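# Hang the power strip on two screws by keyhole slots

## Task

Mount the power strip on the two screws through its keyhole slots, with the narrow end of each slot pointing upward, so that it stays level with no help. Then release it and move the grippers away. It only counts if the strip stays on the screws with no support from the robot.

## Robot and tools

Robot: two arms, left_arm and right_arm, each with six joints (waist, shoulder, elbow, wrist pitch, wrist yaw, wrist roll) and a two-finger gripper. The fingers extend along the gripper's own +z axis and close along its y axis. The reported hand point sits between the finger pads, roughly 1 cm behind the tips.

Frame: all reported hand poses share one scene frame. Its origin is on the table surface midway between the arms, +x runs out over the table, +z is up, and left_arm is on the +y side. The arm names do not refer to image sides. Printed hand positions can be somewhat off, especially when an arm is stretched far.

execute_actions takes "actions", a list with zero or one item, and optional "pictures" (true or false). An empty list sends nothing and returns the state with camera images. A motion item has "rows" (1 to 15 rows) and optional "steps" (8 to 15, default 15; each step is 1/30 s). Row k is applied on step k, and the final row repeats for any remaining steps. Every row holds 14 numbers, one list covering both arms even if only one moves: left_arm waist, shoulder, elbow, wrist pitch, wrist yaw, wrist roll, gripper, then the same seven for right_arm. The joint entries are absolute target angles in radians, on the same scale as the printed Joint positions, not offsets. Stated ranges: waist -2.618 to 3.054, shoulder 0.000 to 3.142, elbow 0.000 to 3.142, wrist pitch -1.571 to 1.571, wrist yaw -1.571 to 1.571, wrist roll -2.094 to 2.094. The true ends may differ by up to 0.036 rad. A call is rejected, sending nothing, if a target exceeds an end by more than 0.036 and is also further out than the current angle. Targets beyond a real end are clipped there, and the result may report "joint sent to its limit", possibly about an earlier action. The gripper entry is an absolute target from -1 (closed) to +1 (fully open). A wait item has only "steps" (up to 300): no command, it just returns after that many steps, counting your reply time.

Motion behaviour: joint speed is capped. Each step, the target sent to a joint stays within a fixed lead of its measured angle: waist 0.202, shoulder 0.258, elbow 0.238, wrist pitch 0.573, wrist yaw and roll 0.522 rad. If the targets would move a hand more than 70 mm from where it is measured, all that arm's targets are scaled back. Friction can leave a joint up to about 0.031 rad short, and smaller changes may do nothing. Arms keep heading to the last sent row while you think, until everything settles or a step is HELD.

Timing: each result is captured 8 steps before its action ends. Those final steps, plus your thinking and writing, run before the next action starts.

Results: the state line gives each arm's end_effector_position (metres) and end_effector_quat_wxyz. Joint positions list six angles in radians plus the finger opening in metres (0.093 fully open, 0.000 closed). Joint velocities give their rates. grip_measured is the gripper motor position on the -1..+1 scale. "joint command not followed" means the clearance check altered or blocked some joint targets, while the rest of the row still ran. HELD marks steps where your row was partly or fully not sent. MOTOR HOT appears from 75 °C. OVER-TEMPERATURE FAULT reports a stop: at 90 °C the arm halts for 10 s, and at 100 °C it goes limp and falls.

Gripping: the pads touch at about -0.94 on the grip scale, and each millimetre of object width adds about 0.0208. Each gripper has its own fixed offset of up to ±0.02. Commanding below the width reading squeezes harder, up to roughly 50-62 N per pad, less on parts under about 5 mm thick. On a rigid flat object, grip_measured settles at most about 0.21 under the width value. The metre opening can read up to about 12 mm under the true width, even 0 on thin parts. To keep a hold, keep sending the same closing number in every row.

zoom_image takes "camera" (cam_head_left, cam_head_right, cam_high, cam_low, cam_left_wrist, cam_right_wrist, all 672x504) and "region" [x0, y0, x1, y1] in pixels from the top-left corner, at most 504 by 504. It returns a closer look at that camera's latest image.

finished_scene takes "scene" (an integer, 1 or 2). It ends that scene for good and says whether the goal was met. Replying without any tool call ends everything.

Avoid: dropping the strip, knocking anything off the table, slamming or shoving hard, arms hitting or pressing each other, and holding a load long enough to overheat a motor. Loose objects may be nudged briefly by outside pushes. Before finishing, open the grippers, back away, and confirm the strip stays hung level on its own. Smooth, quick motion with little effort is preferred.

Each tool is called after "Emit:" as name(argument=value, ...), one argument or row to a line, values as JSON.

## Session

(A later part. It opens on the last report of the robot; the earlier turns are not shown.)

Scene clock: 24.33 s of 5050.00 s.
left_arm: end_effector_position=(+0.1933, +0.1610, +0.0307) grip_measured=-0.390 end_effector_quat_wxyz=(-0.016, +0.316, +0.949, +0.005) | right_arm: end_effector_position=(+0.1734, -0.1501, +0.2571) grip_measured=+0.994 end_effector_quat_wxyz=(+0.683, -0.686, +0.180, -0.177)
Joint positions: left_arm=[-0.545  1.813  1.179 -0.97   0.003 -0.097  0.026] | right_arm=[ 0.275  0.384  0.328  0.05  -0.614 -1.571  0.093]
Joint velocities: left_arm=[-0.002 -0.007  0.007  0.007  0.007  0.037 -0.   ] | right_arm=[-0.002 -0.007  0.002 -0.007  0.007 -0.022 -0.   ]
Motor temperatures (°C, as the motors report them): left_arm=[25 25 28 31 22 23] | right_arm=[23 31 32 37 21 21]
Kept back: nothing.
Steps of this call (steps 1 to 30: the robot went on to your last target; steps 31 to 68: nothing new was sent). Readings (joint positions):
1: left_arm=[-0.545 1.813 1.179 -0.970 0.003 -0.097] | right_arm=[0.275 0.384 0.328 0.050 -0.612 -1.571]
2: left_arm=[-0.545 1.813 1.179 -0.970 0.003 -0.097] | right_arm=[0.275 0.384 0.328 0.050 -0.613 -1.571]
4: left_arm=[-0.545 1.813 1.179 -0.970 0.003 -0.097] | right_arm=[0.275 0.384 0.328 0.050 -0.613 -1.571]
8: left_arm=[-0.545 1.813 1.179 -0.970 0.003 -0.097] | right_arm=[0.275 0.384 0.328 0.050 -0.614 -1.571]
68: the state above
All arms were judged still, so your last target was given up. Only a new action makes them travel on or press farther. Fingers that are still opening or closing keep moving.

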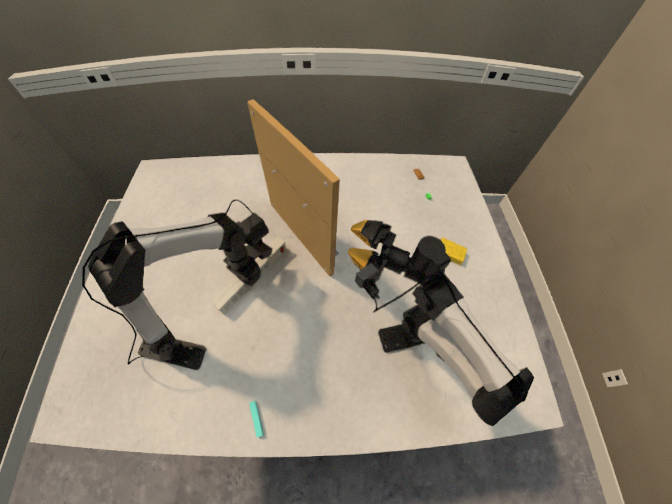

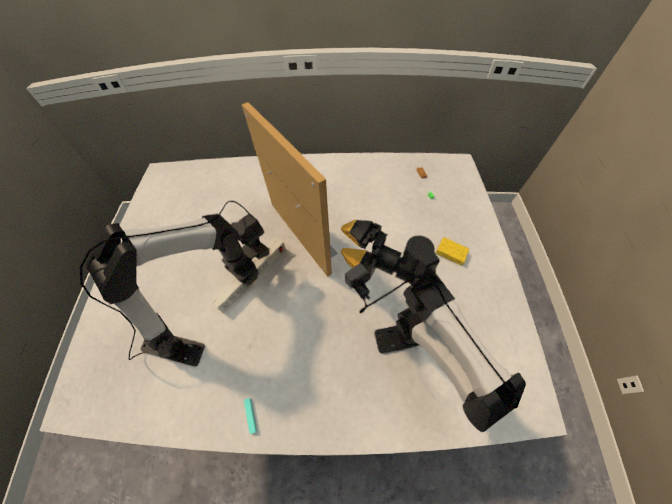

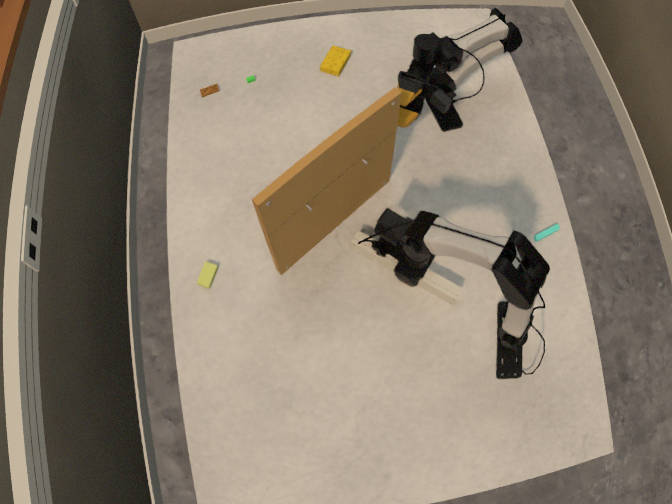

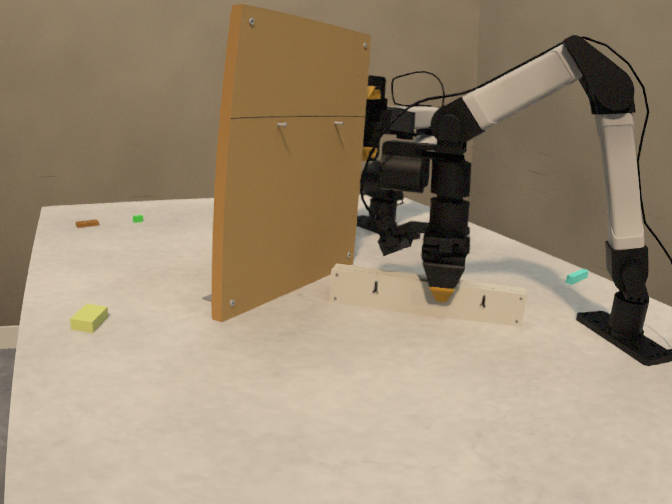

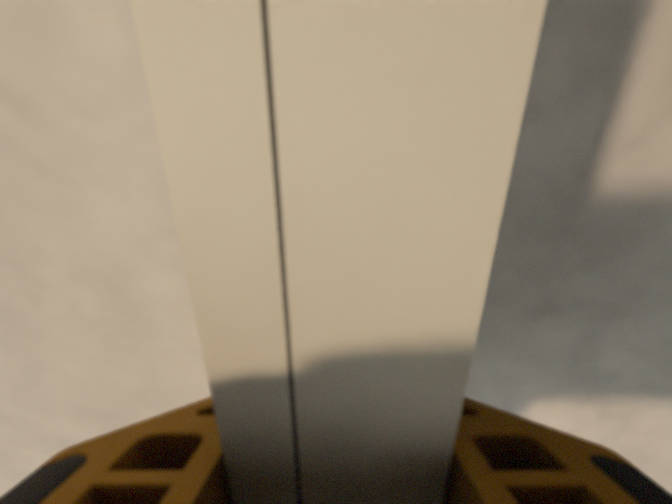

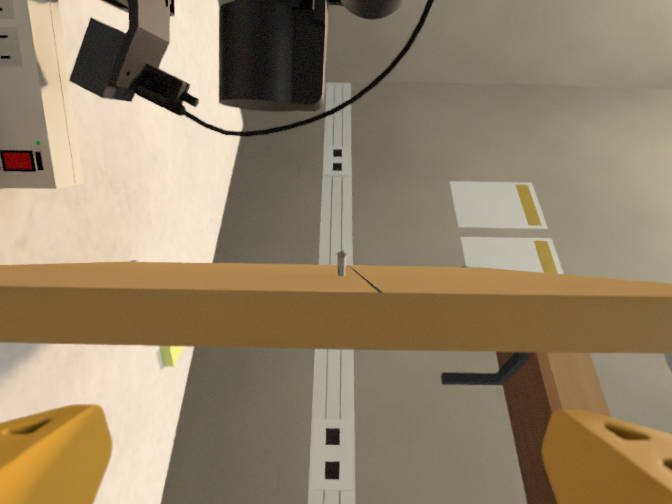

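Emit:
execute_actions(
  actions=[
    {"rows": [[-0.545,1.814,1.185,-0.95,0.003,-0.092,0.39,0.266,0.364,0.317,0.067,-0.627,-1.579,1]], "steps": 8},
  ],
)

Emit:
execute_actions(
  actions=[
    {"rows": [[-0.535,1.816,1.2,-0.944,0.02,-0.089,0.39,0.266,0.364,0.317,0.067,-0.627,-1.579,1],[-0.533,1.817,1.205,-0.94,0.031,-0.083,0.39,0.266,0.364,0.317,0.067,-0.627,-1.579,1],[-0.531,1.818,1.205,-0.936,0.049,-0.073,0.39,0.266,0.364,0.317,0.067,-0.627,-1.579,1],[-0.525,1.82,1.206,-0.932,0.071,-0.062,0.39,0.266,0.364,0.317,0.067,-0.627,-1.579,1],[-0.515,1.824,1.207,-0.927,0.097,-0.048,0.39,0.266,0.364,0.317,0.067,-0.627,-1.579,1],[-0.504,1.829,1.209,-0.922,0.124,-0.034,0.39,0.266,0.364,0.317,0.067,-0.627,-1.579,1],[-0.49,1.834,1.21,-0.917,0.153,-0.019,0.39,0.266,0.364,0.317,0.067,-0.627,-1.579,1],[-0.476,1.84,1.212,-0.912,0.18,-0.005,0.39,0.266,0.364,0.317,0.067,-0.627,-1.579,1],[-0.461,1.845,1.214,-0.907,0.206,0.009,0.39,0.266,0.364,0.317,0.067,-0.627,-1.579,1],[-0.447,1.851,1.216,-0.903,0.228,0.02,0.39,0.266,0.364,0.317,0.067,-0.627,-1.579,1],[-0.434,1.856,1.217,-0.9,0.246,0.03,0.39,0.266,0.364,0.317,0.067,-0.627,-1.579,1],[-0.422,1.861,1.219,-0.898,0.257,0.036,0.39,0.266,0.364,0.317,0.067,-0.627,-1.579,1],[-0.413,1.865,1.22,-0.897,0.262,0.038,0.39,0.266,0.364,0.317,0.067,-0.627,-1.579,1],[-0.407,1.867,1.221,-0.897,0.262,0.038,0.39,0.266,0.364,0.317,0.067,-0.627,-1.579,1],[-0.405,1.868,1.221,-0.897,0.262,0.038,0.39,0.266,0.364,0.317,0.067,-0.627,-1.579,1]], "steps": 15},
  ],
)

Emit:
execute_actions(
  actions=[
    {"steps": 14},
  ],
  pictures=true,
)

Scene clock: 43.53 s of 5050.00 s.
left_arm: end_effector_position=(+0.1933, +0.1610, +0.0307) grip_measured=-0.390 end_effector_quat_wxyz=(-0.016, +0.316, +0.949, +0.005) | right_arm: end_effector_position=(+0.1734, -0.1501, +0.2571) grip_measured=+0.994 end_effector_quat_wxyz=(+0.683, -0.686, +0.180, -0.177)
Joint positions: left_arm=[-0.545  1.813  1.179 -0.97   0.003 -0.097  0.026] | right_arm=[ 0.275  0.384  0.328  0.05  -0.614 -1.571  0.093]
Joint velocities: left_arm=[-0.002  0.002  0.007 -0.051 -0.095 -0.11   0.   ] | right_arm=[ 0.007 -0.007  0.022 -0.037  0.022 -0.066 -0.   ]
Motor temperatures (°C, as the motors report them): left_arm=[25 27 28 30 21 23] | right_arm=[23 29 33 38 21 21]
Kept back: the last 8 steps of this action.
Steps of this call (steps 1 to 140: nothing new was sent; then 14.53 s passed at rest). Readings (joint positions):
1: left_arm=[-0.545 1.813 1.179 -0.970 0.003 -0.097] | right_arm=[0.275 0.384 0.328 0.050 -0.614 -1.571]
2: left_arm=[-0.545 1.813 1.179 -0.970 0.003 -0.097] | right_arm=[0.275 0.384 0.328 0.050 -0.614 -1.571]
4: left_arm=[-0.545 1.813 1.179 -0.970 0.003 -0.097] | right_arm=[0.275 0.384 0.328 0.050 -0.614 -1.571]
8: left_arm=[-0.545 1.813 1.179 -0.970 0.003 -0.097] | right_arm=[0.275 0.384 0.328 0.050 -0.614 -1.571]
140: the state above

Scene clock: 44.03 s of 5050.00 s.
left_arm: end_effector_position=(+0.1944, +0.1531, +0.0307) grip_measured=+0.388 end_effector_quat_wxyz=(-0.017, +0.323, +0.946, -0.029) | right_arm: end_effector_position=(+0.1734, -0.1501, +0.2571) grip_measured=+0.994 end_effector_quat_wxyz=(+0.683, -0.686, +0.180, -0.177)
Joint positions: left_arm=[-0.528  1.814  1.179 -0.945  0.066 -0.065  0.064] | right_arm=[ 0.275  0.384  0.328  0.05  -0.614 -1.571  0.093]
Joint velocities: left_arm=[ 0.291  0.032 -0.002  0.125  0.549  0.183  0.   ] | right_arm=[-0.002 -0.002  0.017 -0.007 -0.007 -0.007 -0.001]
Motor temperatures (°C, as the motors report them): left_arm=[25 27 28 30 21 23] | right_arm=[23 29 33 38 21 21]
Steps of this call (steps 1 to 8: the last 8 steps of your previous action; steps 9 to 15: the first 7 steps of this action). Readings (joint positions):
9: left_arm=[-0.545 1.813 1.179 -0.962 0.003 -0.097] | right_arm=[0.275 0.384 0.328 0.050 -0.614 -1.571]
10: left_arm=[-0.545 1.813 1.179 -0.960 0.006 -0.095] | right_arm=[0.275 0.384 0.328 0.050 -0.614 -1.571]
12: left_arm=[-0.544 1.813 1.179 -0.955 0.019 -0.088] | right_arm=[0.275 0.384 0.328 0.050 -0.614 -1.571]
15: the state above

Scene clock: 44.50 s of 5050.00 s.
left_arm: end_effector_position=(+0.2091, +0.1521, +0.0243) grip_measured=+0.388 end_effector_quat_wxyz=(-0.037, +0.309, +0.944, -0.113) | right_arm: end_effector_position=(+0.1734, -0.1501, +0.2571) grip_measured=+0.994 end_effector_quat_wxyz=(+0.683, -0.686, +0.180, -0.177)
Joint positions: left_arm=[-0.412  1.86   1.192 -0.909  0.237  0.026  0.064] | right_arm=[ 0.275  0.384  0.328  0.05  -0.614 -1.571  0.093]
Joint velocities: left_arm=[-0.012 -0.002 -0.012 -0.066  0.125  0.051 -0.001] | right_arm=[-0.002 -0.012 -0.032  0.037 -0.11   0.022 -0.   ]
Motor temperatures (°C, as the motors report them): left_arm=[25 28 28 30 21 23] | right_arm=[23 28 33 38 21 21]
Kept back: nothing.
Steps of this call (steps 1 to 8: the last 8 steps of your previous action; steps 9 to 14: the robot went on to your last target). Readings (joint positions):
1: left_arm=[-0.516 1.816 1.179 -0.941 0.086 -0.055] | right_arm=[0.275 0.384 0.328 0.050 -0.614 -1.571]
2: left_arm=[-0.502 1.820 1.179 -0.936 0.107 -0.043] | right_arm=[0.275 0.384 0.328 0.050 -0.614 -1.571]
4: left_arm=[-0.472 1.833 1.183 -0.930 0.149 -0.022] | right_arm=[0.275 0.384 0.328 0.050 -0.614 -1.571]
8: left_arm=[-0.422 1.856 1.192 -0.915 0.206 0.010] | right_arm=[0.275 0.384 0.328 0.050 -0.614 -1.571]
14: the state above

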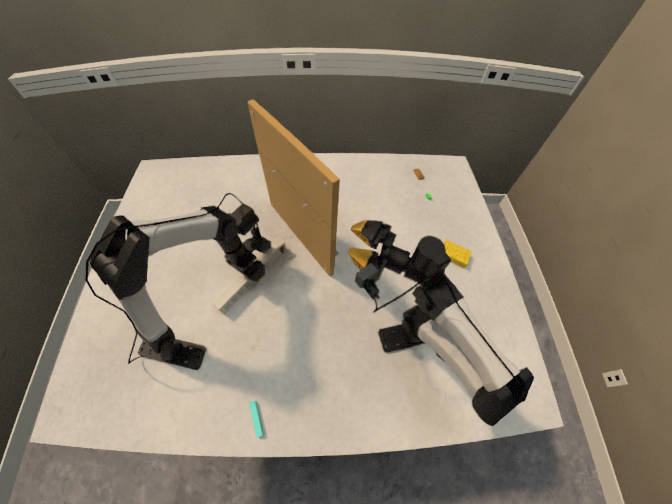

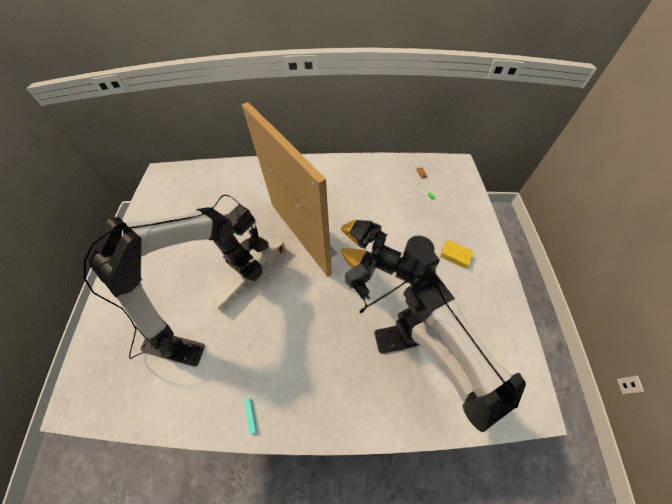

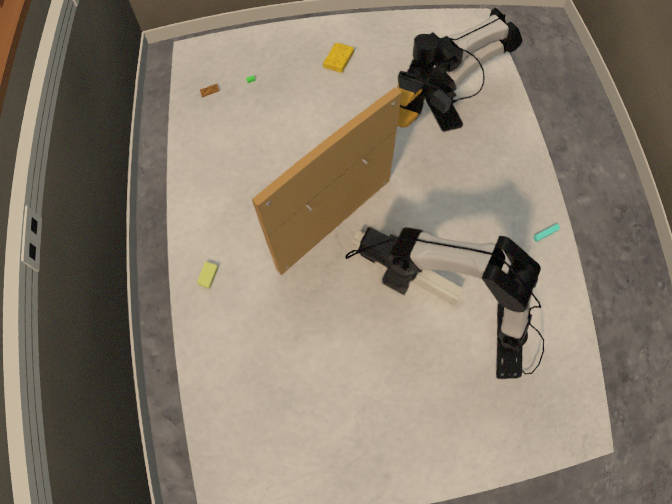

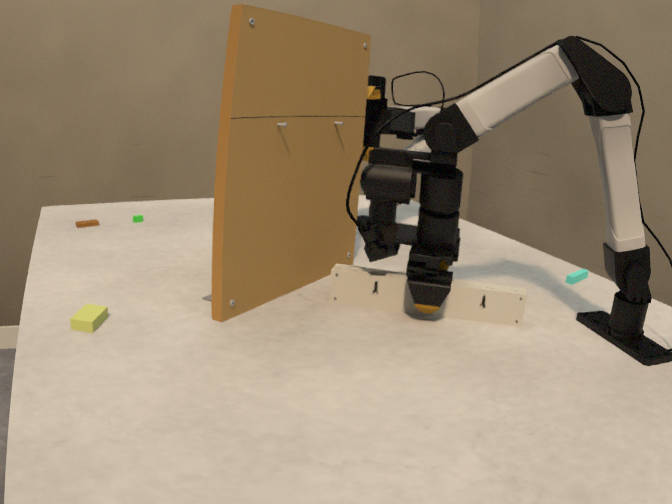

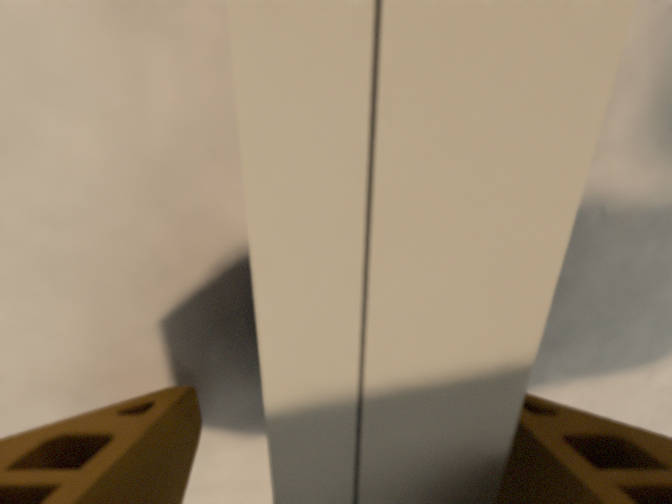

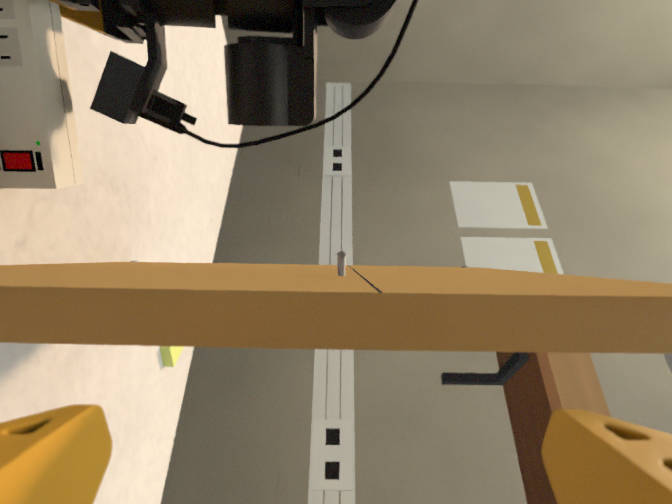

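Emit:
execute_actions(
  actions=[
    {"rows": [[-0.405,1.868,1.221,-0.905,0.255,0.038,0.3,0.266,0.364,0.317,0.067,-0.627,-1.579,1],[-0.405,1.868,1.221,-0.91,0.248,0.038,0.21,0.266,0.364,0.317,0.067,-0.627,-1.579,1],[-0.405,1.868,1.221,-0.915,0.242,0.038,0.13,0.266,0.364,0.317,0.067,-0.627,-1.579,1],[-0.405,1.868,1.221,-0.919,0.236,0.04,0.08,0.266,0.364,0.317,0.067,-0.627,-1.579,1],[-0.404,1.868,1.221,-0.921,0.236,0.042,0.05,0.266,0.364,0.317,0.067,-0.627,-1.579,1],[-0.403,1.868,1.221,-0.923,0.236,0.044,0.038,0.266,0.364,0.317,0.067,-0.627,-1.579,1],[-0.402,1.868,1.221,-0.925,0.236,0.046,0.038,0.266,0.364,0.317,0.067,-0.627,-1.579,1],[-0.4005,1.868,1.2215,-0.927,0.236,0.048,0.038,0.266,0.364,0.317,0.067,-0.627,-1.579,1]], "steps": 8},
  ],
)

Emit:
execute_actions(
  actions=[
    {"rows": [[-0.3988,1.868,1.2223,-0.929,0.236,0.05,0.038,0.266,0.364,0.317,0.067,-0.627,-1.579,1],[-0.3966,1.868,1.224,-0.933,0.236,0.053,0.038,0.266,0.364,0.317,0.067,-0.627,-1.579,1],[-0.3939,1.868,1.2266,-0.937,0.236,0.057,0.038,0.266,0.364,0.317,0.067,-0.627,-1.579,1],[-0.3908,1.868,1.2296,-0.94,0.236,0.06,0.038,0.266,0.364,0.317,0.067,-0.627,-1.579,1],[-0.3875,1.868,1.2326,-0.944,0.236,0.064,0.038,0.266,0.364,0.317,0.067,-0.627,-1.579,1],[-0.3841,1.868,1.2352,-0.947,0.236,0.067,0.038,0.266,0.364,0.317,0.067,-0.627,-1.579,1],[-0.3807,1.868,1.2382,-0.95,0.236,0.071,0.038,0.266,0.364,0.317,0.067,-0.627,-1.579,1],[-0.3774,1.868,1.2408,-0.954,0.236,0.074,0.038,0.266,0.364,0.317,0.067,-0.627,-1.579,1],[-0.374,1.868,1.2429,-0.957,0.236,0.078,0.038,0.266,0.364,0.317,0.067,-0.627,-1.579,1],[-0.3706,1.868,1.2455,-0.959,0.236,0.081,0.038,0.266,0.364,0.317,0.067,-0.627,-1.579,1],[-0.3673,1.868,1.2477,-0.962,0.236,0.085,0.038,0.266,0.364,0.317,0.067,-0.627,-1.579,1],[-0.3639,1.868,1.2498,-0.967,0.236,0.087,0.038,0.266,0.364,0.317,0.067,-0.627,-1.579,1],[-0.3605,1.868,1.252,-0.972,0.236,0.091,0.038,0.266,0.364,0.317,0.067,-0.627,-1.579,1],[-0.3578,1.868,1.2558,-0.976,0.236,0.094,0.038,0.266,0.364,0.317,0.067,-0.627,-1.579,1],[-0.3547,1.868,1.2597,-0.981,0.236,0.097,0.038,0.266,0.364,0.317,0.067,-0.627,-1.579,1]], "steps": 15},
  ],
)

Emit:
execute_actions(
  actions=[
    {"rows": [[-0.3517,1.868,1.2636,-0.985,0.236,0.1,0.038,0.266,0.364,0.317,0.067,-0.627,-1.579,1],[-0.3486,1.868,1.267,-0.989,0.236,0.103,0.038,0.266,0.364,0.317,0.067,-0.627,-1.579,1],[-0.3455,1.868,1.2705,-0.993,0.236,0.106,0.038,0.266,0.364,0.317,0.067,-0.627,-1.579,1],[-0.3425,1.868,1.2739,-0.997,0.236,0.11,0.038,0.266,0.364,0.317,0.067,-0.627,-1.579,1],[-0.3394,1.868,1.2769,-1.0,0.236,0.113,0.038,0.266,0.364,0.317,0.067,-0.627,-1.579,1],[-0.3364,1.868,1.2799,-1.004,0.238,0.116,0.038,0.266,0.364,0.317,0.067,-0.627,-1.579,1],[-0.3333,1.868,1.2825,-1.006,0.24,0.119,0.038,0.266,0.364,0.317,0.067,-0.627,-1.579,1],[-0.3302,1.868,1.2851,-1.009,0.242,0.122,0.038,0.266,0.364,0.317,0.067,-0.627,-1.579,1],[-0.3272,1.868,1.2872,-1.012,0.244,0.125,0.038,0.266,0.364,0.317,0.067,-0.627,-1.579,1],[-0.3241,1.868,1.2894,-1.015,0.246,0.128,0.038,0.266,0.364,0.317,0.067,-0.627,-1.579,1],[-0.3211,1.868,1.2915,-1.017,0.248,0.131,0.038,0.266,0.364,0.317,0.067,-0.627,-1.579,1],[-0.318,1.868,1.2932,-1.019,0.25,0.134,0.038,0.266,0.364,0.317,0.067,-0.627,-1.579,1],[-0.3152,1.868,1.295,-1.021,0.252,0.137,0.038,0.266,0.364,0.317,0.067,-0.627,-1.579,1],[-0.3125,1.868,1.2963,-1.021,0.254,0.137,0.038,0.266,0.364,0.317,0.067,-0.627,-1.579,1],[-0.31,1.868,1.2967,-1.021,0.255,0.137,0.038,0.266,0.364,0.317,0.067,-0.627,-1.579,1]], "steps": 15},
  ],
  pictures=true,
)

Emit:
execute_actions(
  actions=[
    {"steps": 14},
  ],
  pictures=true,
)

Scene clock: 49.43 s of 5050.00 s.
left_arm: end_effector_position=(+0.2081, +0.1503, +0.0248) grip_measured=+0.388 end_effector_quat_wxyz=(-0.038, +0.312, +0.942, -0.119) | right_arm: end_effector_position=(+0.1734, -0.1501, +0.2571) grip_measured=+0.994 end_effector_quat_wxyz=(+0.683, -0.686, +0.180, -0.177)
Joint positions: left_arm=[-0.412  1.86   1.192 -0.908  0.25   0.032  0.064] | right_arm=[ 0.275  0.384  0.328  0.05  -0.614 -1.571  0.093]
Joint velocities: left_arm=[ 0.012  0.007  0.012 -0.007 -0.037  0.007 -0.001] | right_arm=[-0.007 -0.012 -0.002  0.007  0.081  0.066  0.   ]
Motor temperatures (°C, as the motors report them): left_arm=[25 28 29 30 22 23] | right_arm=[23 28 33 38 21 21]
Kept back: the last 8 steps of this action.
Steps of this call (steps 1 to 30: the robot went on to your last target; steps 31 to 90: nothing new was sent; then 1.93 s passed at rest). Readings (joint positions):
1: left_arm=[-0.412 1.860 1.192 -0.909 0.240 0.027] | right_arm=[0.275 0.384 0.328 0.050 -0.614 -1.571]
2: left_arm=[-0.412 1.860 1.192 -0.909 0.242 0.028] | right_arm=[0.275 0.384 0.328 0.050 -0.614 -1.571]
4: left_arm=[-0.412 1.860 1.192 -0.909 0.245 0.030] | right_arm=[0.275 0.384 0.328 0.050 -0.614 -1.571]
8: left_arm=[-0.412 1.860 1.192 -0.908 0.248 0.031] | right_arm=[0.275 0.384 0.328 0.050 -0.614 -1.571]
90: the state above

Scene clock: 49.93 s of 5050.00 s.
left_arm: end_effector_position=(+0.2078, +0.1540, +0.0268) grip_measured=+0.040 end_effector_quat_wxyz=(-0.043, +0.316, +0.941, -0.116) | right_arm: end_effector_position=(+0.1734, -0.1501, +0.2571) grip_measured=+0.994 end_effector_quat_wxyz=(+0.683, -0.686, +0.180, -0.177)
Joint positions: left_arm=[-0.404  1.86   1.201 -0.932  0.247  0.052  0.047] | right_arm=[ 0.275  0.384  0.328  0.05  -0.614 -1.571  0.093]
Joint velocities: left_arm=[ 0.066  0.002  0.129 -0.125 -0.022  0.125  0.   ] | right_arm=[-0.002  0.012  0.017 -0.007  0.037 -0.051  0.   ]
Motor temperatures (°C, as the motors report them): left_arm=[25 28 29 30 22 23] | right_arm=[23 28 33 38 21 21]
Steps of this call (steps 1 to 8: the last 8 steps of your previous action; steps 9 to 15: the first 7 steps of this action). Readings (joint positions):
9: left_arm=[-0.412 1.860 1.192 -0.914 0.247 0.038] | right_arm=[0.275 0.384 0.328 0.050 -0.614 -1.571]
10: left_arm=[-0.412 1.860 1.192 -0.916 0.247 0.040] | right_arm=[0.275 0.384 0.328 0.050 -0.614 -1.571]
12: left_arm=[-0.410 1.860 1.192 -0.921 0.247 0.044] | right_arm=[0.275 0.384 0.328 0.050 -0.614 -1.571]
15: the state above

Scene clock: 50.43 s of 5050.00 s.
left_arm: end_effector_position=(+0.2195, +0.1653, +0.0377) grip_measured=+0.040 end_effector_quat_wxyz=(-0.043, +0.315, +0.941, -0.117) | right_arm: end_effector_position=(+0.1734, -0.1501, +0.2571) grip_measured=+0.994 end_effector_quat_wxyz=(+0.683, -0.686, +0.180, -0.177)
Joint positions: left_arm=[-0.355  1.86   1.247 -0.991  0.247  0.1    0.047] | right_arm=[ 0.275  0.384  0.328  0.05  -0.614 -1.571  0.093]
Joint velocities: left_arm=[ 0.071  0.002  0.085 -0.125  0.095  0.095 -0.001] | right_arm=[-0.017  0.017 -0.017  0.007  0.007  0.051  0.   ]
Motor temperatures (°C, as the motors report them): left_arm=[25 28 29 30 22 23] | right_arm=[23 28 33 38 21 21]
Steps of this call (steps 1 to 8: the last 8 steps of your previous action; steps 9 to 15: the first 7 steps of this action). Readings (joint positions):
9: left_arm=[-0.374 1.860 1.227 -0.966 0.247 0.080] | right_arm=[0.275 0.384 0.328 0.050 -0.614 -1.571]
10: left_arm=[-0.371 1.860 1.230 -0.971 0.247 0.084] | right_arm=[0.275 0.384 0.328 0.050 -0.614 -1.571]
12: left_arm=[-0.365 1.860 1.238 -0.980 0.247 0.090] | right_arm=[0.275 0.384 0.328 0.050 -0.614 -1.571]
15: the state above

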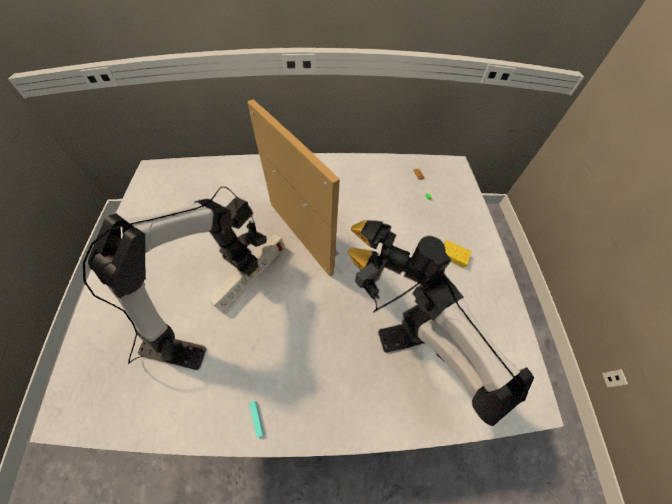

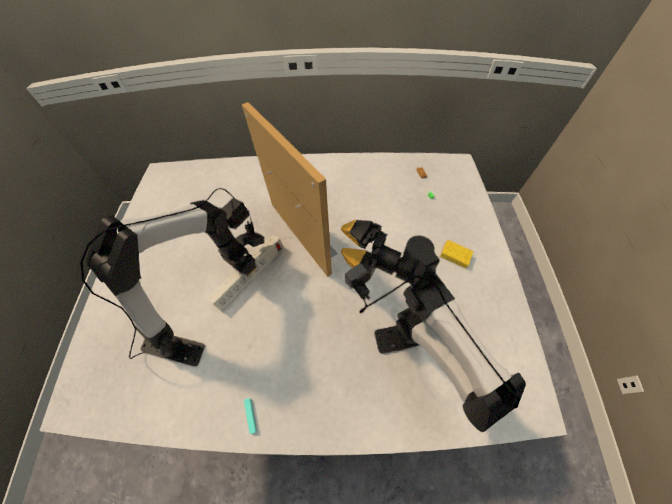

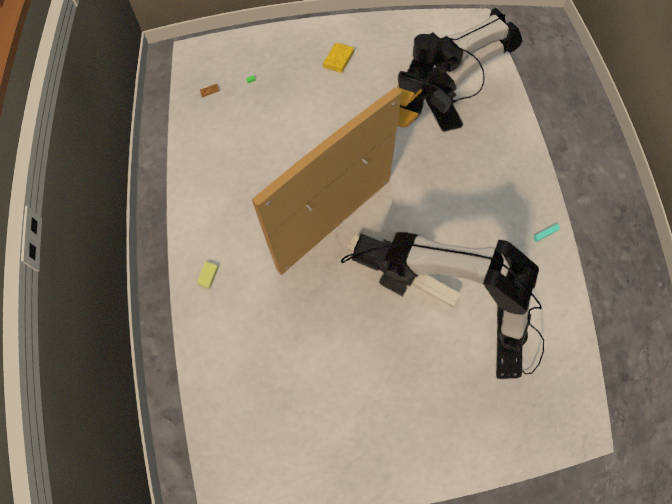

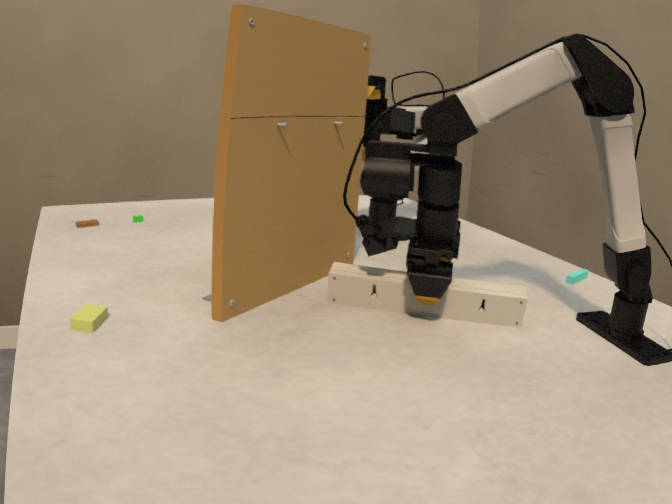

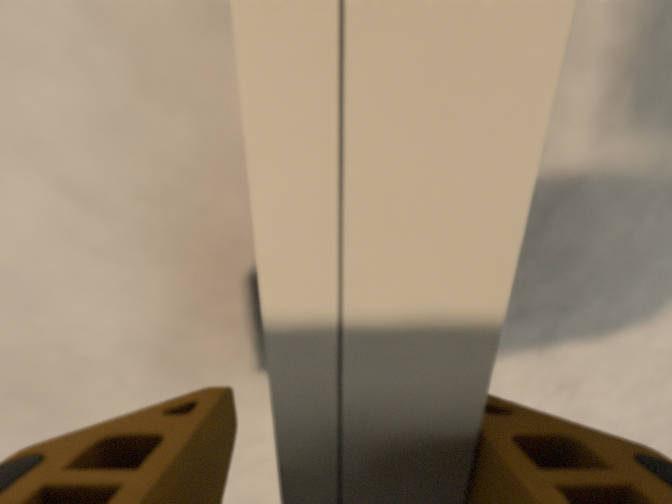

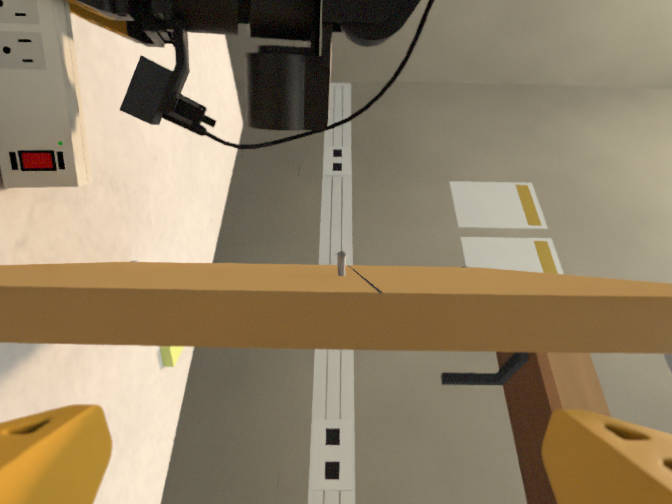

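Scene clock: 50.90 s of 5050.00 s.
left_arm: end_effector_position=(+0.2253, +0.1727, +0.0428) grip_measured=+0.040 end_effector_quat_wxyz=(-0.044, +0.314, +0.941, -0.119) | right_arm: end_effector_position=(+0.1734, -0.1501, +0.2571) grip_measured=+0.994 end_effector_quat_wxyz=(+0.683, -0.686, +0.180, -0.177)
Joint positions: left_arm=[-0.324  1.86   1.268 -1.02   0.252  0.129  0.047] | right_arm=[ 0.275  0.384  0.328  0.05  -0.614 -1.571  0.093]
Joint velocities: left_arm=[-0.002  0.012  0.012  0.037 -0.051 -0.081  0.   ] | right_arm=[-0.007 -0.012 -0.012 -0.022 -0.007 -0.051 -0.002]
Motor temperatures (°C, as the motors report them): left_arm=[25 28 29 30 22 23] | right_arm=[23 28 33 38 21 21]
Kept back: nothing.
Steps of this call (steps 1 to 8: the last 8 steps of your previous action; steps 9 to 14: the robot went on to your last target). Readings (joint positions):
1: left_arm=[-0.352 1.860 1.251 -0.995 0.247 0.103] | right_arm=[0.275 0.384 0.328 0.050 -0.614 -1.571]
2: left_arm=[-0.349 1.860 1.253 -0.998 0.248 0.106] | right_arm=[0.275 0.384 0.328 0.050 -0.614 -1.571]
4: left_arm=[-0.343 1.860 1.257 -1.005 0.248 0.112] | right_arm=[0.275 0.384 0.328 0.050 -0.614 -1.571]
8: left_arm=[-0.331 1.860 1.265 -1.015 0.251 0.123] | right_arm=[0.275 0.384 0.328 0.050 -0.614 -1.571]
14: the state above

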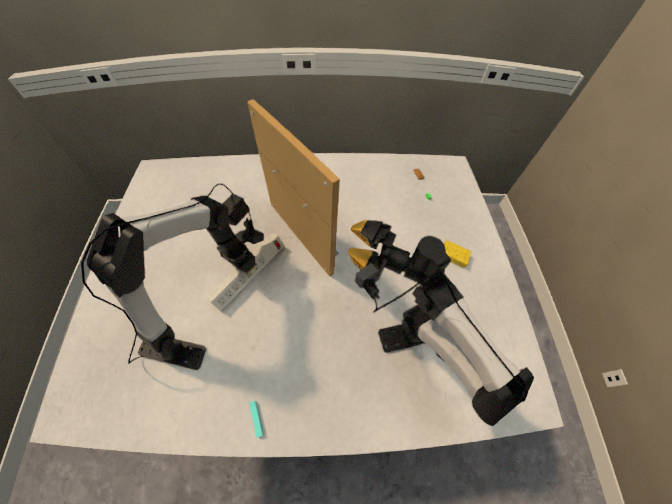

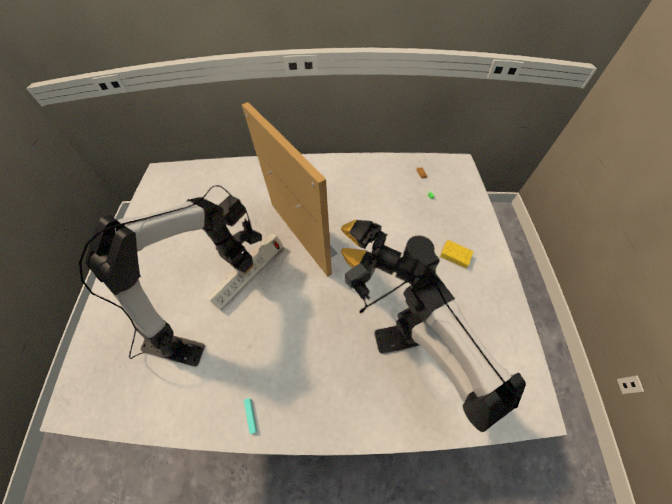

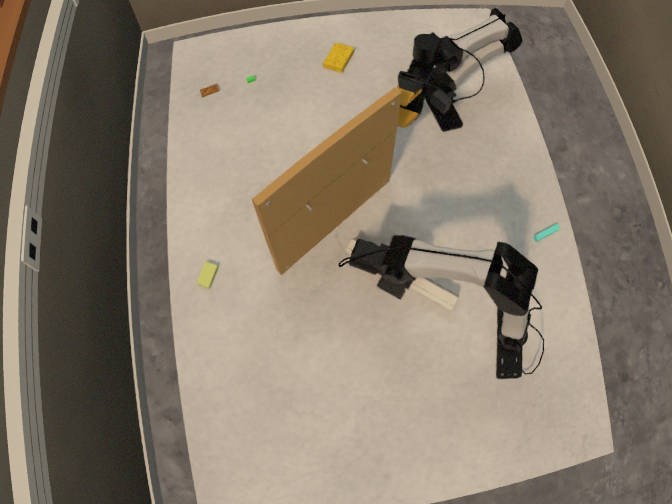

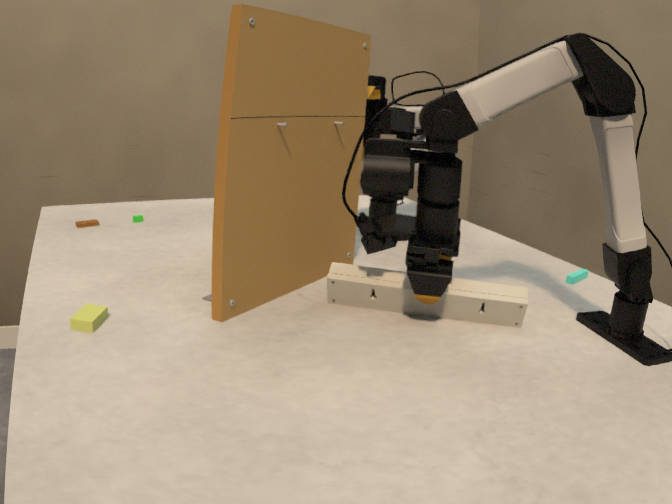

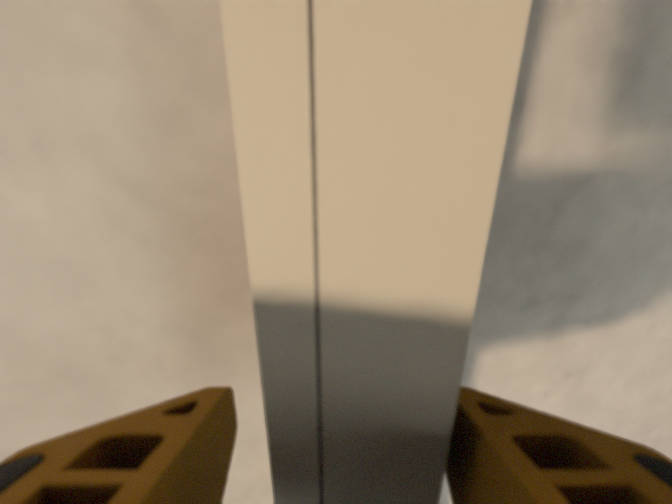

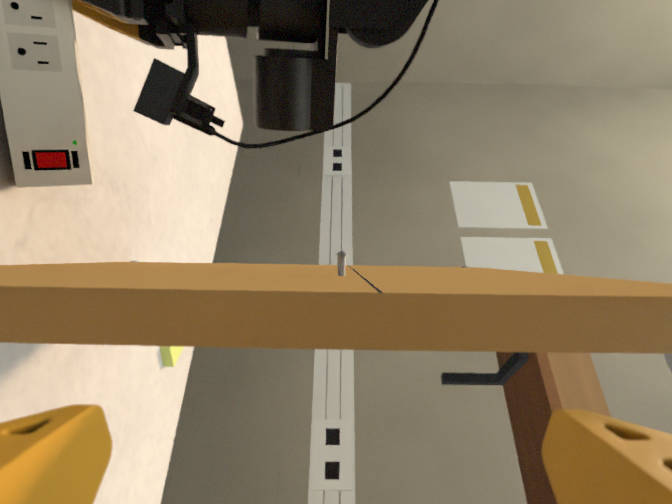

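Emit:
zoom_image(
  camera="cam_low",
  region=[320, 220, 540, 340],
)

Emit:
zoom_image(
  camera="cam_head_left",
  region=[190, 200, 330, 320],
)

Region (320, 220, 540, 340) of cam_low's 672x504 image, scaled by 2.291, with more detail than that image has; it fills the top 275 rows of this view, and the rest is white.

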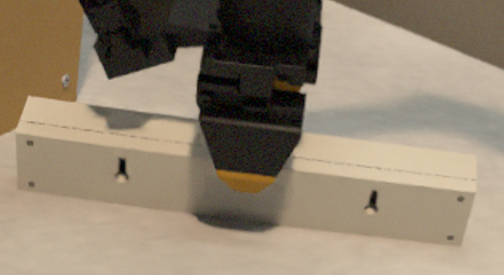

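Region (190, 200, 330, 320) of cam_head_left's 672x504 image, scaled by 3.600, with more detail than that image has; it fills the top 432 rows of this view, and the rest is white.

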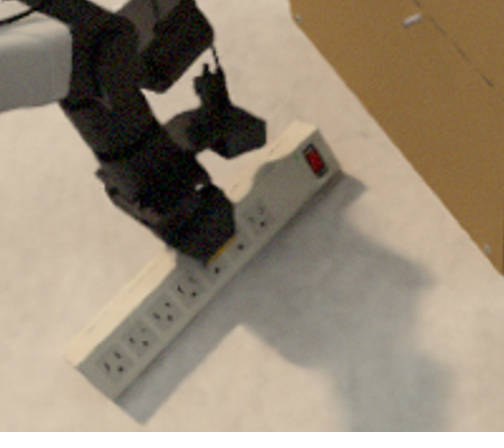

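Emit:
execute_actions(
  actions=[
    {"rows": [[-0.31,1.868,1.2967,-1.021,0.263,0.137,0.038,0.266,0.364,0.317,0.067,-0.627,-1.579,1],[-0.31,1.868,1.2967,-1.022,0.266,0.139,0.038,0.266,0.364,0.317,0.067,-0.627,-1.579,1],[-0.3095,1.869,1.297,-1.023,0.269,0.141,0.036,0.266,0.364,0.317,0.067,-0.627,-1.579,1],[-0.308,1.8695,1.2975,-1.024,0.272,0.144,0.034,0.266,0.364,0.317,0.067,-0.627,-1.579,1],[-0.306,1.87,1.298,-1.025,0.276,0.147,0.031,0.266,0.364,0.317,0.067,-0.627,-1.579,1],[-0.3035,1.8707,1.2985,-1.026,0.28,0.15,0.028,0.266,0.364,0.317,0.067,-0.627,-1.579,1],[-0.301,1.8714,1.299,-1.027,0.284,0.154,0.025,0.266,0.364,0.317,0.067,-0.627,-1.579,1],[-0.298,1.8722,1.2996,-1.029,0.289,0.157,0.021,0.266,0.364,0.317,0.067,-0.627,-1.579,1],[-0.295,1.873,1.3002,-1.03,0.293,0.161,0.017,0.266,0.364,0.317,0.067,-0.627,-1.579,1],[-0.2916,1.8739,1.3009,-1.031,0.297,0.165,0.013,0.266,0.364,0.317,0.067,-0.627,-1.579,1],[-0.2883,1.8748,1.3016,-1.032,0.301,0.168,0.009,0.266,0.364,0.317,0.067,-0.627,-1.579,1],[-0.285,1.8757,1.3023,-1.033,0.305,0.172,0.006,0.266,0.364,0.317,0.067,-0.627,-1.579,1],[-0.2817,1.8766,1.303,-1.034,0.309,0.175,0.002,0.266,0.364,0.317,0.067,-0.627,-1.579,1],[-0.2784,1.8775,1.3037,-1.036,0.313,0.179,-0.002,0.266,0.364,0.317,0.067,-0.627,-1.579,1],[-0.2751,1.8784,1.3044,-1.037,0.317,0.183,-0.006,0.266,0.364,0.317,0.067,-0.627,-1.579,1]], "steps": 15},
  ],
)

Emit:
execute_actions(
  actions=[
    {"rows": [[-0.2718,1.8793,1.3052,-1.038,0.321,0.186,-0.01,0.266,0.364,0.317,0.067,-0.627,-1.579,1],[-0.2685,1.8802,1.3059,-1.039,0.325,0.19,-0.014,0.266,0.364,0.317,0.067,-0.627,-1.579,1],[-0.2652,1.8811,1.3066,-1.04,0.329,0.194,-0.018,0.266,0.364,0.317,0.067,-0.627,-1.579,1],[-0.2619,1.882,1.3074,-1.042,0.333,0.197,-0.022,0.266,0.364,0.317,0.067,-0.627,-1.579,1],[-0.2586,1.8829,1.3081,-1.043,0.337,0.201,-0.026,0.266,0.364,0.317,0.067,-0.627,-1.579,1],[-0.2552,1.8838,1.3088,-1.044,0.341,0.205,-0.03,0.266,0.364,0.317,0.067,-0.627,-1.579,1],[-0.2519,1.8847,1.3096,-1.045,0.345,0.208,-0.034,0.266,0.364,0.317,0.067,-0.627,-1.579,1],[-0.2486,1.8856,1.3103,-1.046,0.349,0.212,-0.038,0.266,0.364,0.317,0.067,-0.627,-1.579,1],[-0.2453,1.8865,1.311,-1.047,0.352,0.215,-0.042,0.266,0.364,0.317,0.067,-0.627,-1.579,1],[-0.242,1.8874,1.3118,-1.047,0.354,0.218,-0.046,0.266,0.364,0.317,0.067,-0.627,-1.579,1],[-0.239,1.8883,1.3125,-1.047,0.354,0.218,-0.046,0.266,0.364,0.317,0.067,-0.627,-1.579,1],[-0.2365,1.889,1.313,-1.047,0.354,0.218,-0.046,0.266,0.364,0.317,0.067,-0.627,-1.579,1]], "steps": 12},
  ],
)

Emit:
execute_actions(
  actions=[
    {"steps": 15},
  ],
  pictures=true,
)

Emit:
zoom_image(
  camera="cam_low",
  region=[320, 220, 540, 340],
)

Scene clock: 56.17 s of 5050.00 s.
left_arm: end_effector_position=(+0.2243, +0.1709, +0.0435) grip_measured=+0.028 end_effector_quat_wxyz=(-0.045, +0.317, +0.939, -0.127) | right_arm: end_effector_position=(+0.1734, -0.1501, +0.2571) grip_measured=+0.994 end_effector_quat_wxyz=(+0.683, -0.686, +0.180, -0.177)
Joint positions: left_arm=[-0.322  1.86   1.268 -1.02   0.268  0.138  0.047] | right_arm=[ 0.275  0.384  0.328  0.05  -0.614 -1.571  0.093]
Joint velocities: left_arm=[ 0.046  0.002  0.007 -0.007  0.066  0.007 -0.004] | right_arm=[-0.002 -0.022 -0.002 -0.022  0.007  0.037 -0.   ]
Motor temperatures (°C, as the motors report them): left_arm=[25 28 29 30 22 23] | right_arm=[23 28 33 39 21 21]
Steps of this call (steps 1 to 30: the robot went on to your last target; steps 31 to 90: nothing new was sent; then 2.03 s passed at rest; steps 91 to 97: the first 7 steps of this action). Readings (joint positions):
91: left_arm=[-0.324 1.860 1.268 -1.020 0.253 0.131] | right_arm=[0.275 0.384 0.328 0.050 -0.614 -1.571]
92: left_arm=[-0.324 1.860 1.268 -1.020 0.254 0.131] | right_arm=[0.275 0.384 0.328 0.050 -0.614 -1.571]
94: left_arm=[-0.324 1.860 1.268 -1.020 0.258 0.133] | right_arm=[0.275 0.384 0.328 0.050 -0.614 -1.571]
97: the state above

Scene clock: 56.57 s of 5050.00 s.
left_arm: end_effector_position=(+0.2283, +0.1756, +0.0456) grip_measured=-0.018 end_effector_quat_wxyz=(-0.048, +0.313, +0.937, -0.150) | right_arm: end_effector_position=(+0.1734, -0.1501, +0.2571) grip_measured=+0.994 end_effector_quat_wxyz=(+0.683, -0.686, +0.180, -0.177)
Joint positions: left_arm=[-0.281  1.866  1.276 -1.032  0.312  0.176  0.044] | right_arm=[ 0.275  0.384  0.328  0.05  -0.614 -1.571  0.093]
Joint velocities: left_arm=[ 0.095  0.076  0.081 -0.037  0.11   0.125 -0.004] | right_arm=[-0.012 -0.012  0.012 -0.037 -0.007  0.022 -0.001]
Motor temperatures (°C, as the motors report them): left_arm=[25 28 30 30 22 23] | right_arm=[23 28 33 39 21 21]
Steps of this call (steps 1 to 8: the last 8 steps of your previous action; steps 9 to 12: the first 4 steps of this action). Readings (joint positions):
9: left_arm=[-0.291 1.860 1.268 -1.025 0.303 0.166] | right_arm=[0.275 0.384 0.328 0.050 -0.614 -1.571]
10: left_arm=[-0.288 1.861 1.270 -1.027 0.306 0.169] | right_arm=[0.275 0.384 0.328 0.050 -0.614 -1.571]
12: the state above

Scene clock: 57.07 s of 5050.00 s.
left_arm: end_effector_position=(+0.2339, +0.1823, +0.0436) grip_measured=-0.044 end_effector_quat_wxyz=(-0.051, +0.310, +0.936, -0.160) | right_arm: end_effector_position=(+0.1734, -0.1501, +0.2571) grip_measured=+0.994 end_effector_quat_wxyz=(+0.683, -0.686, +0.180, -0.177)
Joint positions: left_arm=[-0.245  1.882  1.283 -1.038  0.332  0.211  0.043] | right_arm=[ 0.275  0.384  0.328  0.05  -0.614 -1.571  0.093]
Joint velocities: left_arm=[ 0.002  0.007 -0.012  0.066 -0.007 -0.007 -0.002] | right_arm=[0.002 0.007 0.002 0.037 0.066 0.022 0.   ]
Motor temperatures (°C, as the motors report them): left_arm=[25 28 30 30 22 23] | right_arm=[23 28 33 39 21 21]
Kept back: nothing.
Steps of this call (steps 1 to 8: the last 8 steps of your previous action; steps 9 to 15: the robot went on to your last target). Readings (joint positions):
1: left_arm=[-0.278 1.869 1.278 -1.034 0.316 0.180] | right_arm=[0.275 0.384 0.328 0.050 -0.614 -1.571]
2: left_arm=[-0.274 1.870 1.280 -1.035 0.319 0.183] | right_arm=[0.275 0.384 0.328 0.050 -0.614 -1.571]
4: left_arm=[-0.267 1.873 1.281 -1.036 0.325 0.191] | right_arm=[0.275 0.384 0.328 0.050 -0.614 -1.571]
8: left_arm=[-0.253 1.878 1.283 -1.038 0.332 0.203] | right_arm=[0.275 0.384 0.328 0.050 -0.614 -1.571]
15: the state above

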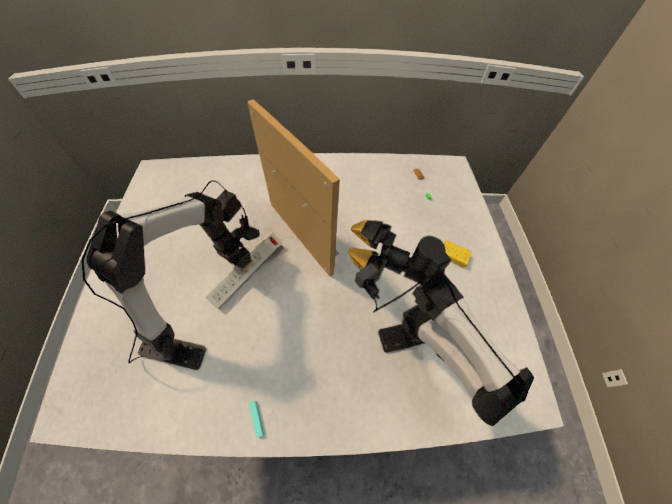

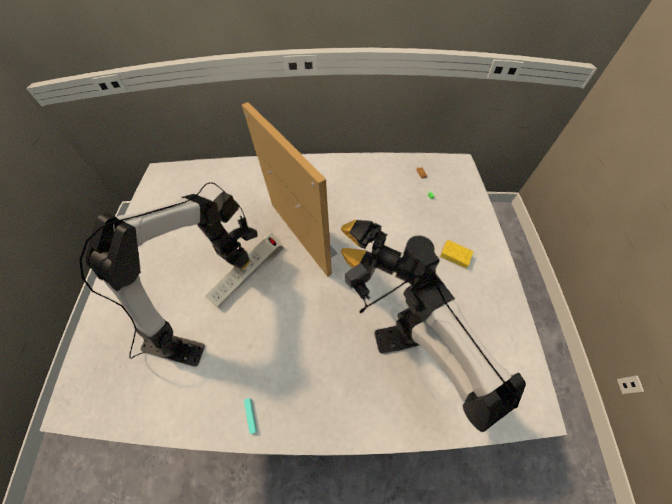

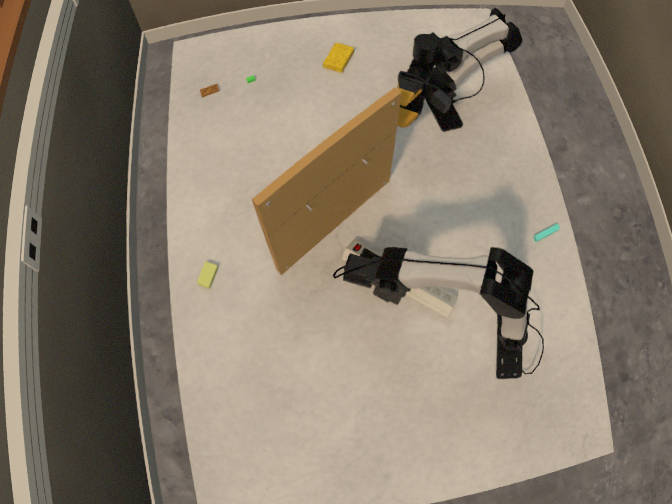

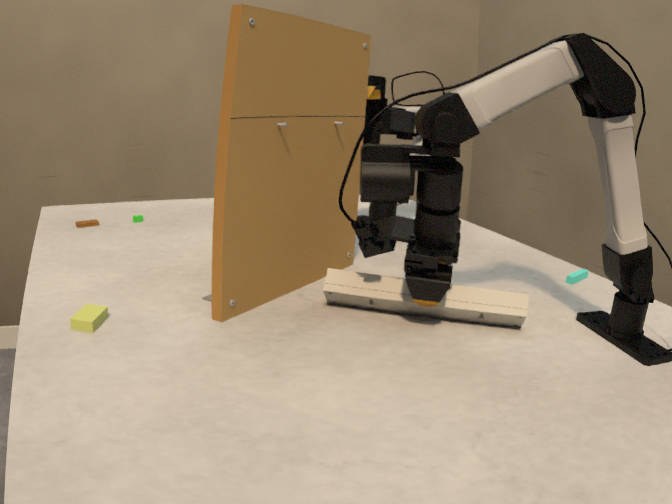

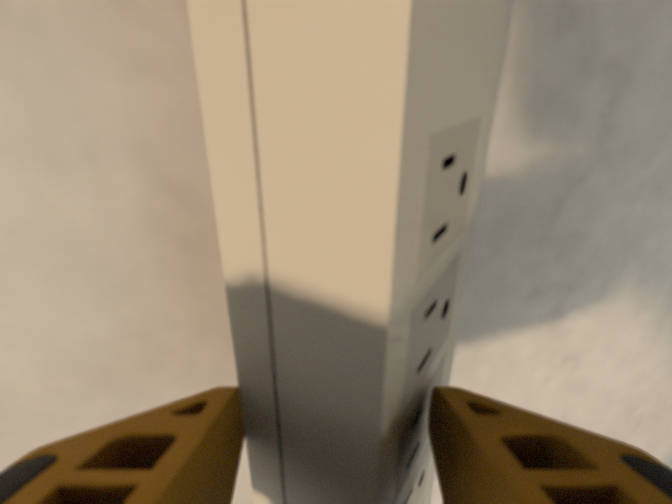

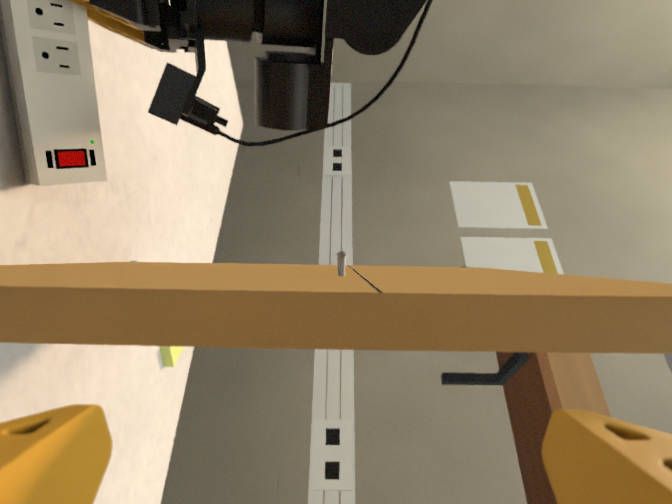

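Region (320, 220, 540, 340) of cam_low's 672x504 image, scaled by 2.291, with more detail than that image has; it fills the top 275 rows of this view, and the rest is white.

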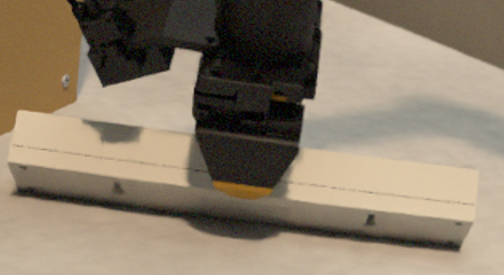

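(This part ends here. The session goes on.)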